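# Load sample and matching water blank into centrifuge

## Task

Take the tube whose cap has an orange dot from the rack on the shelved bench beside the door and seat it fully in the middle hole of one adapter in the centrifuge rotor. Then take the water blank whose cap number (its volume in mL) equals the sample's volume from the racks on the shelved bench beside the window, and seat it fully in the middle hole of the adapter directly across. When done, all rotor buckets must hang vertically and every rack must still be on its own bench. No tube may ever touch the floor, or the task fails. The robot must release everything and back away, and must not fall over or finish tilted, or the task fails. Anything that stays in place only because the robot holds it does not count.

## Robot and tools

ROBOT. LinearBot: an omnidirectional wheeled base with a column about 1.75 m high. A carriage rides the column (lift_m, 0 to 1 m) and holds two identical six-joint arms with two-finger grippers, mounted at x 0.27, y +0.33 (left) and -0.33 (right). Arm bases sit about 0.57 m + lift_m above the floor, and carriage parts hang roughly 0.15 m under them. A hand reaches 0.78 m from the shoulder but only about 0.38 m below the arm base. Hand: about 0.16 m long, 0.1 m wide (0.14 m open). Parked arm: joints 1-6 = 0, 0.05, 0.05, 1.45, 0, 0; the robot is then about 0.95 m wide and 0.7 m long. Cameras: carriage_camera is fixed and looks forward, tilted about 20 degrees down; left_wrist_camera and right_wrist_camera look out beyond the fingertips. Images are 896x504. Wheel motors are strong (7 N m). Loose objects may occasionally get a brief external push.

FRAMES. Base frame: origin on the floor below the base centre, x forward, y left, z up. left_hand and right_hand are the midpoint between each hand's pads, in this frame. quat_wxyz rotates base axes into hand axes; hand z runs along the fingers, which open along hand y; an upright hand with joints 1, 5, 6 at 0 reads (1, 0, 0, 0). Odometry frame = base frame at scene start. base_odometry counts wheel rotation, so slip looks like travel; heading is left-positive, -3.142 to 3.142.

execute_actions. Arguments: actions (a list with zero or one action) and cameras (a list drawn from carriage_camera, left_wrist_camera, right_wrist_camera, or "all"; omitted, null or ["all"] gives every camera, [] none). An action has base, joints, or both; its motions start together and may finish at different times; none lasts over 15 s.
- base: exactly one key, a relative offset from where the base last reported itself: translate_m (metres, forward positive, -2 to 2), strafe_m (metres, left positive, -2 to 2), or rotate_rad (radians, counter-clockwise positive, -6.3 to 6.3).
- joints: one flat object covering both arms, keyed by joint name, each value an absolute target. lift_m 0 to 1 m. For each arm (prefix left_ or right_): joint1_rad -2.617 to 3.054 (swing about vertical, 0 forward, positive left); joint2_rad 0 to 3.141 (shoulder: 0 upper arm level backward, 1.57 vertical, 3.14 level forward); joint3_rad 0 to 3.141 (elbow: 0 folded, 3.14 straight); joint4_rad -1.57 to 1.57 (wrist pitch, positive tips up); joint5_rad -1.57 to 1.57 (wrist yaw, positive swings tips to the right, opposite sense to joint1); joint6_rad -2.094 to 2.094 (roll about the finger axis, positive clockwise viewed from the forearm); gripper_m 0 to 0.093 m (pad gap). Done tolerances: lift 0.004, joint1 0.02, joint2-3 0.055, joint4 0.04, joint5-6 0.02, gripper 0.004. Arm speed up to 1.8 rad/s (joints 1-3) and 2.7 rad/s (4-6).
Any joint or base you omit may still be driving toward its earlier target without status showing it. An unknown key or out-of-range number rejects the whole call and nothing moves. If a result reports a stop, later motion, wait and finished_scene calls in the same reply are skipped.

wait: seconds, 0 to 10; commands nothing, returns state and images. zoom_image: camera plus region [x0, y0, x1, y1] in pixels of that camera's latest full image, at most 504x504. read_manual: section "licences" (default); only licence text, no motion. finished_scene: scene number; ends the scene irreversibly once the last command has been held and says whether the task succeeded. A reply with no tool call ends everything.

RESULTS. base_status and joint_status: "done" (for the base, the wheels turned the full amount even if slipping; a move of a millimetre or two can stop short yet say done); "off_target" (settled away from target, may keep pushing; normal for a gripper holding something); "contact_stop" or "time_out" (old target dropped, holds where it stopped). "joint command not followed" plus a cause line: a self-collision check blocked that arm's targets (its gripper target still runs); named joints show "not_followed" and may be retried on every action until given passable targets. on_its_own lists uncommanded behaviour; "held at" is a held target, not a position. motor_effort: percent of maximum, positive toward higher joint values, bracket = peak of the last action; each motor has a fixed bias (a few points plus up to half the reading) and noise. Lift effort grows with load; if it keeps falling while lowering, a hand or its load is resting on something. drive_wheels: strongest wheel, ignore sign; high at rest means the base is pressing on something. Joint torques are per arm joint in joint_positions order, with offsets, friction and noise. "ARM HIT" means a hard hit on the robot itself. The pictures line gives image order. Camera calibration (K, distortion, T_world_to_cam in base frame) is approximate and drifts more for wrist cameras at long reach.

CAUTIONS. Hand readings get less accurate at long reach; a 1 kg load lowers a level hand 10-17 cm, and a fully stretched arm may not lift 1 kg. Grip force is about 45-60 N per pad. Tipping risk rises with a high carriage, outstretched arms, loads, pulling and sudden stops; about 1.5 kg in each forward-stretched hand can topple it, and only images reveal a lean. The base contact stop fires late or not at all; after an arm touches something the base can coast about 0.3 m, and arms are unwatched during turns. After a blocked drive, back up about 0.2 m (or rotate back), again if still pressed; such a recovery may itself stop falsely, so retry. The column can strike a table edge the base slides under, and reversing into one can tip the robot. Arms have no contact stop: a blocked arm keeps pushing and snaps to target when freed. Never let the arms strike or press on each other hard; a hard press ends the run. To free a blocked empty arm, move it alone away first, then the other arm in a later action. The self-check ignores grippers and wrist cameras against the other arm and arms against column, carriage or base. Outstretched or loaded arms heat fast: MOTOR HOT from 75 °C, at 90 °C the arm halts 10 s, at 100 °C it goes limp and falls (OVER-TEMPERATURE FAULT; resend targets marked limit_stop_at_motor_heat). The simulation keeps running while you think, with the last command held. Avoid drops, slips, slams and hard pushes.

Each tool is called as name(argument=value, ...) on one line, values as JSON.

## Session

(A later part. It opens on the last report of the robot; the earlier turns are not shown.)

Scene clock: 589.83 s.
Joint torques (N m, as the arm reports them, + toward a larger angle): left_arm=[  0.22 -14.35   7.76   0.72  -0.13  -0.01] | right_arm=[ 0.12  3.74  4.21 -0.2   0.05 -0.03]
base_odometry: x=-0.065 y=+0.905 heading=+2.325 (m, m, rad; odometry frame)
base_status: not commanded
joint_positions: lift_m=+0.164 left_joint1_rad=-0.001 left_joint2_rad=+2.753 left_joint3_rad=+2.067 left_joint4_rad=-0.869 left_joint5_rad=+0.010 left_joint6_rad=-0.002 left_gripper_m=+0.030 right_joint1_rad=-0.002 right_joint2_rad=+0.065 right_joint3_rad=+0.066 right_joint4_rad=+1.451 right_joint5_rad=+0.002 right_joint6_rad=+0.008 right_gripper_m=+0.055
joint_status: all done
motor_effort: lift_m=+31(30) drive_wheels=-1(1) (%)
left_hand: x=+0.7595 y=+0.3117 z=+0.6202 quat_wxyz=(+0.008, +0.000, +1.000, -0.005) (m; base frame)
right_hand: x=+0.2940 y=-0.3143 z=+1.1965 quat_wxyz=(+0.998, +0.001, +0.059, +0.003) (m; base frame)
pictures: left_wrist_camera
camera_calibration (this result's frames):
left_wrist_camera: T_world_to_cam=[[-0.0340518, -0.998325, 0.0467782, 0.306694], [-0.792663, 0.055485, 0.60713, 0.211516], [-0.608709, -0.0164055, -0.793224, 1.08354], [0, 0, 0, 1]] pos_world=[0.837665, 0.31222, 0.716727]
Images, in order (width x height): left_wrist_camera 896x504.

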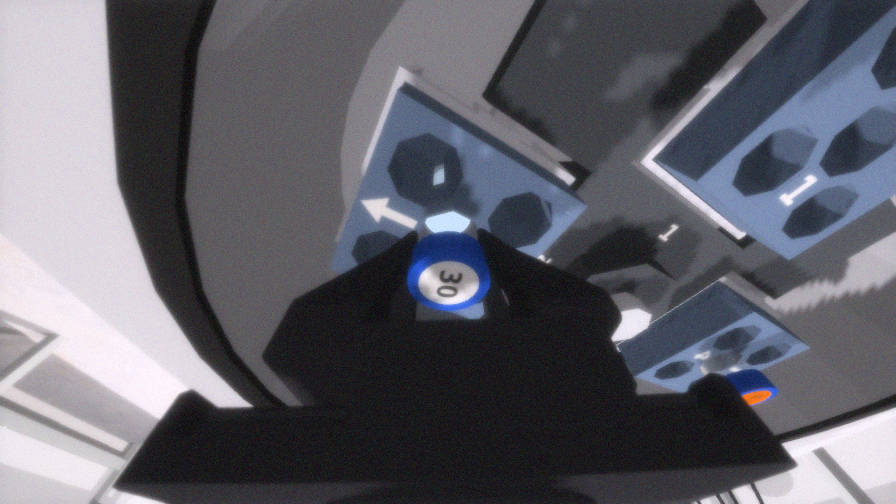

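execute_actions(actions=[{"joints": {"lift_m": 0.181}}], cameras=[])

execute_actions(actions=[{"joints": {"left_gripper_m": 0.056}}], cameras=["left_wrist_camera"])

execute_actions(actions=[{"joints": {"lift_m": 0.30}}], cameras=["carriage_camera", "left_wrist_camera"])

Scene clock: 593.33 s.
Joint torques (N m, as the arm reports them, + toward a larger angle): left_arm=[  0.22 -15.56   7.65   0.6   -0.11  -0.02] | right_arm=[ 0.12  3.68  4.26 -0.18  0.04 -0.04]
base_odometry: x=-0.065 y=+0.905 heading=+2.325 (m, m, rad; odometry frame)
base_status: not commanded
joint_positions: lift_m=+0.181 left_joint1_rad=-0.001 left_joint2_rad=+2.769 left_joint3_rad=+2.067 left_joint4_rad=-0.858 left_joint5_rad=+0.007 left_joint6_rad=-0.002 left_gripper_m=+0.030 right_joint1_rad=-0.002 right_joint2_rad=+0.065 right_joint3_rad=+0.066 right_joint4_rad=+1.451 right_joint5_rad=+0.002 right_joint6_rad=+0.008 right_gripper_m=+0.055
joint_status: all done
motor_effort: lift_m=+37(47) drive_wheels=+2(1) (%)
left_hand: x=+0.7580 y=+0.3123 z=+0.6291 quat_wxyz=(+0.005, +0.000, +1.000, -0.003) (m; base frame)
right_hand: x=+0.2941 y=-0.3143 z=+1.2130 quat_wxyz=(+0.998, +0.001, +0.059, +0.003) (m; base frame)
pictures: none
No camera images: the call's "cameras" was empty. Leave "cameras" out to get every camera's image.

Scene clock: 593.87 s.
Joint torques (N m, as the arm reports them, + toward a larger angle): left_arm=[  0.35 -15.48   7.7    0.61  -0.08  -0.02] | right_arm=[ 0.21  3.63  4.12 -0.18  0.02 -0.04]
base_odometry: x=-0.065 y=+0.905 heading=+2.325 (m, m, rad; odometry frame)
base_status: not commanded
joint_positions: lift_m=+0.181 left_joint1_rad=-0.001 left_joint2_rad=+2.769 left_joint3_rad=+2.067 left_joint4_rad=-0.858 left_joint5_rad=+0.006 left_joint6_rad=-0.002 left_gripper_m=+0.056 right_joint1_rad=-0.002 right_joint2_rad=+0.065 right_joint3_rad=+0.066 right_joint4_rad=+1.451 right_joint5_rad=+0.002 right_joint6_rad=+0.008 right_gripper_m=+0.055
joint_status: all done
motor_effort: lift_m=+39(38) drive_wheels=+1(3) (%)
left_hand: x=+0.7580 y=+0.3125 z=+0.6291 quat_wxyz=(+0.005, +0.000, +1.000, -0.003) (m; base frame)
right_hand: x=+0.2941 y=-0.3143 z=+1.2130 quat_wxyz=(+0.998, +0.001, +0.059, +0.003) (m; base frame)
pictures: left_wrist_camera
camera_calibration (this result's frames):
left_wrist_camera: T_world_to_cam=[[-0.0337579, -0.998515, 0.0427647, 0.30931], [-0.789414, 0.0528815, 0.611579, 0.200432], [-0.612932, -0.0131135, -0.790026, 1.08984], [0, 0, 0, 1]] pos_world=[0.836666, 0.312543, 0.725198]
Images, in order (width x height): left_wrist_camera 896x504.

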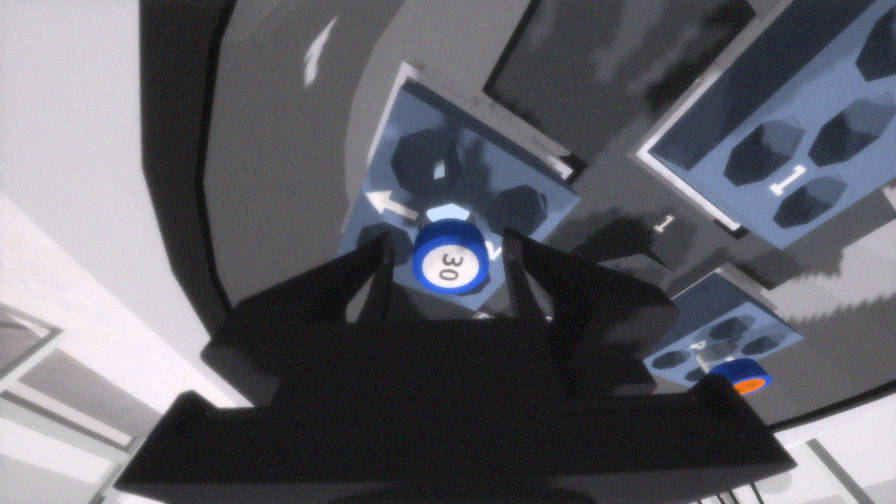

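Scene clock: 594.90 s.
Joint torques (N m, as the arm reports them, + toward a larger angle): left_arm=[  0.05 -15.61   7.66   0.55  -0.08  -0.01] | right_arm=[ 0.    3.76  4.13 -0.16  0.02 -0.03]
base_odometry: x=-0.065 y=+0.905 heading=+2.325 (m, m, rad; odometry frame)
base_status: not commanded
joint_positions: lift_m=+0.300 left_joint1_rad=-0.001 left_joint2_rad=+2.771 left_joint3_rad=+2.067 left_joint4_rad=-0.851 left_joint5_rad=+0.005 left_joint6_rad=-0.002 left_gripper_m=+0.056 right_joint1_rad=-0.002 right_joint2_rad=+0.065 right_joint3_rad=+0.066 right_joint4_rad=+1.451 right_joint5_rad=+0.002 right_joint6_rad=+0.008 right_gripper_m=+0.055
joint_status: all done
motor_effort: lift_m=+37(47) drive_wheels=+5(1) (%)
left_hand: x=+0.7592 y=+0.3125 z=+0.7474 quat_wxyz=(+0.008, +0.000, +1.000, -0.003) (m; base frame)
right_hand: x=+0.2941 y=-0.3143 z=+1.3320 quat_wxyz=(+0.998, +0.001, +0.059, +0.003) (m; base frame)
pictures: carriage_camera, left_wrist_camera
camera_calibration (this result's frames):
carriage_camera: T_world_to_cam=[[0.0297332, -0.99946, 0.0139688, -0.0251852], [-0.36271, -0.0238107, -0.931598, 1.28686], [0.931428, 0.0226328, -0.363222, 0.30261], [0, 0, 0, 1]] pos_world=[0.185648, -0.00137938, 1.30911]
left_wrist_camera: T_world_to_cam=[[-0.0339798, -0.998531, 0.0422081, 0.304948], [-0.792669, 0.0526482, 0.607374, 0.134791], [-0.608704, -0.0128186, -0.793294, 1.18322], [0, 0, 0, 1]] pos_world=[0.837439, 0.312571, 0.843903]
Images, in order (width x height): carriage_camera 896x504, left_wrist_camera 896x504.

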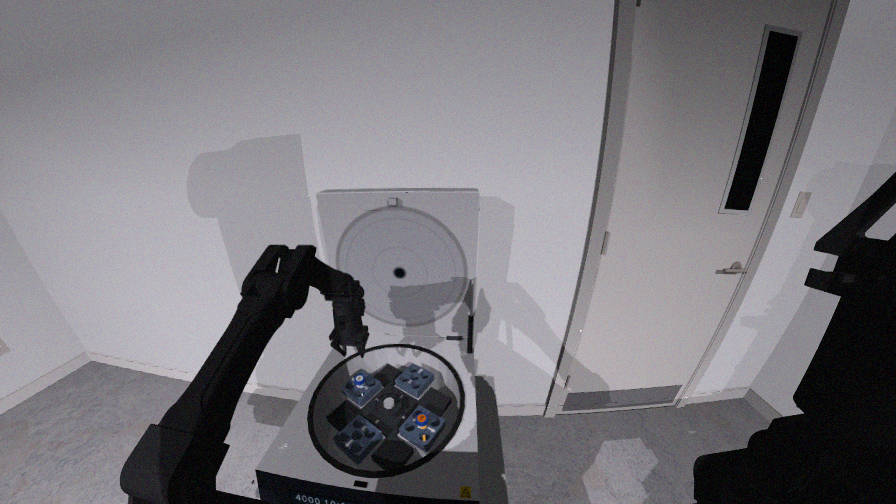

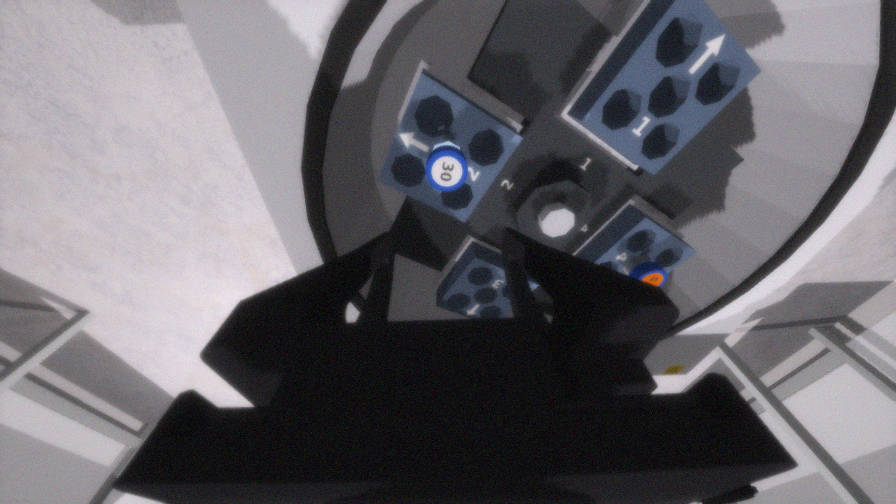

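execute_actions(actions=[{"base": {"translate_m": -0.25}, "joints": {"left_joint1_rad": 0.0, "left_joint2_rad": 0.05, "left_joint3_rad": 0.05, "left_joint4_rad": 1.45, "left_joint5_rad": 0.0, "left_joint6_rad": 0.0}}], cameras=["carriage_camera"])

zoom_image(camera="carriage_camera", region=[300, 300, 500, 440])

Scene clock: 599.93 s.
Joint torques (N m, as the arm reports them, + toward a larger angle): left_arm=[ 0.24  3.55  3.85 -0.29 -0.06 -0.02] | right_arm=[ 0.1   3.78  4.14 -0.17  0.02 -0.03]
base_odometry: x=+0.106 y=+0.723 heading=+2.325 (m, m, rad; odometry frame)
base_status: done
joint_positions: lift_m=+0.300 left_joint1_rad=-0.001 left_joint2_rad=+0.060 left_joint3_rad=+0.075 left_joint4_rad=+1.457 left_joint5_rad=+0.005 left_joint6_rad=-0.002 left_gripper_m=+0.056 right_joint1_rad=-0.002 right_joint2_rad=+0.065 right_joint3_rad=+0.066 right_joint4_rad=+1.451 right_joint5_rad=+0.002 right_joint6_rad=+0.008 right_gripper_m=+0.055
joint_status: all done
motor_effort: lift_m=+39(40) drive_wheels=+1(11) (%)
left_hand: x=+0.2884 y=+0.3130 z=+1.3346 quat_wxyz=(+0.999, +0.002, +0.049, -0.002) (m; base frame)
right_hand: x=+0.2941 y=-0.3143 z=+1.3320 quat_wxyz=(+0.998, +0.001, +0.059, +0.003) (m; base frame)
pictures: carriage_camera
camera_calibration (this result's frames):
carriage_camera: T_world_to_cam=[[0.0297332, -0.99946, 0.0139688, -0.0251852], [-0.36271, -0.0238107, -0.931598, 1.28686], [0.931428, 0.0226328, -0.363222, 0.30261], [0, 0, 0, 1]] pos_world=[0.185648, -0.00137938, 1.30911]
Images, in order (width x height): carriage_camera 896x504.

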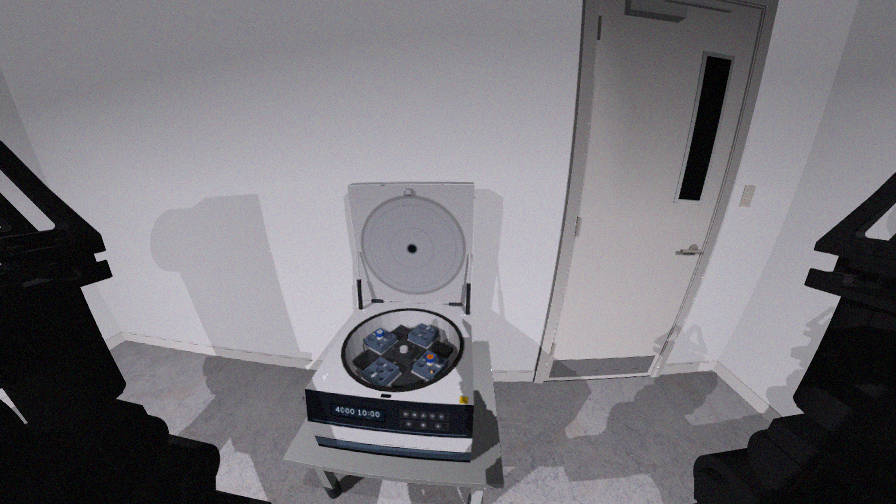

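Region (300, 300, 500, 440) of carriage_camera's 896x504 image, scaled by 2.520, with more detail than that image has; it fills the top 353 rows of this view, and the rest is white.

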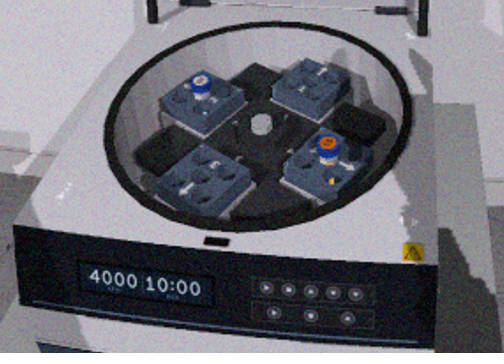

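finished_scene(scene=1)

The scene is finished: the task was done.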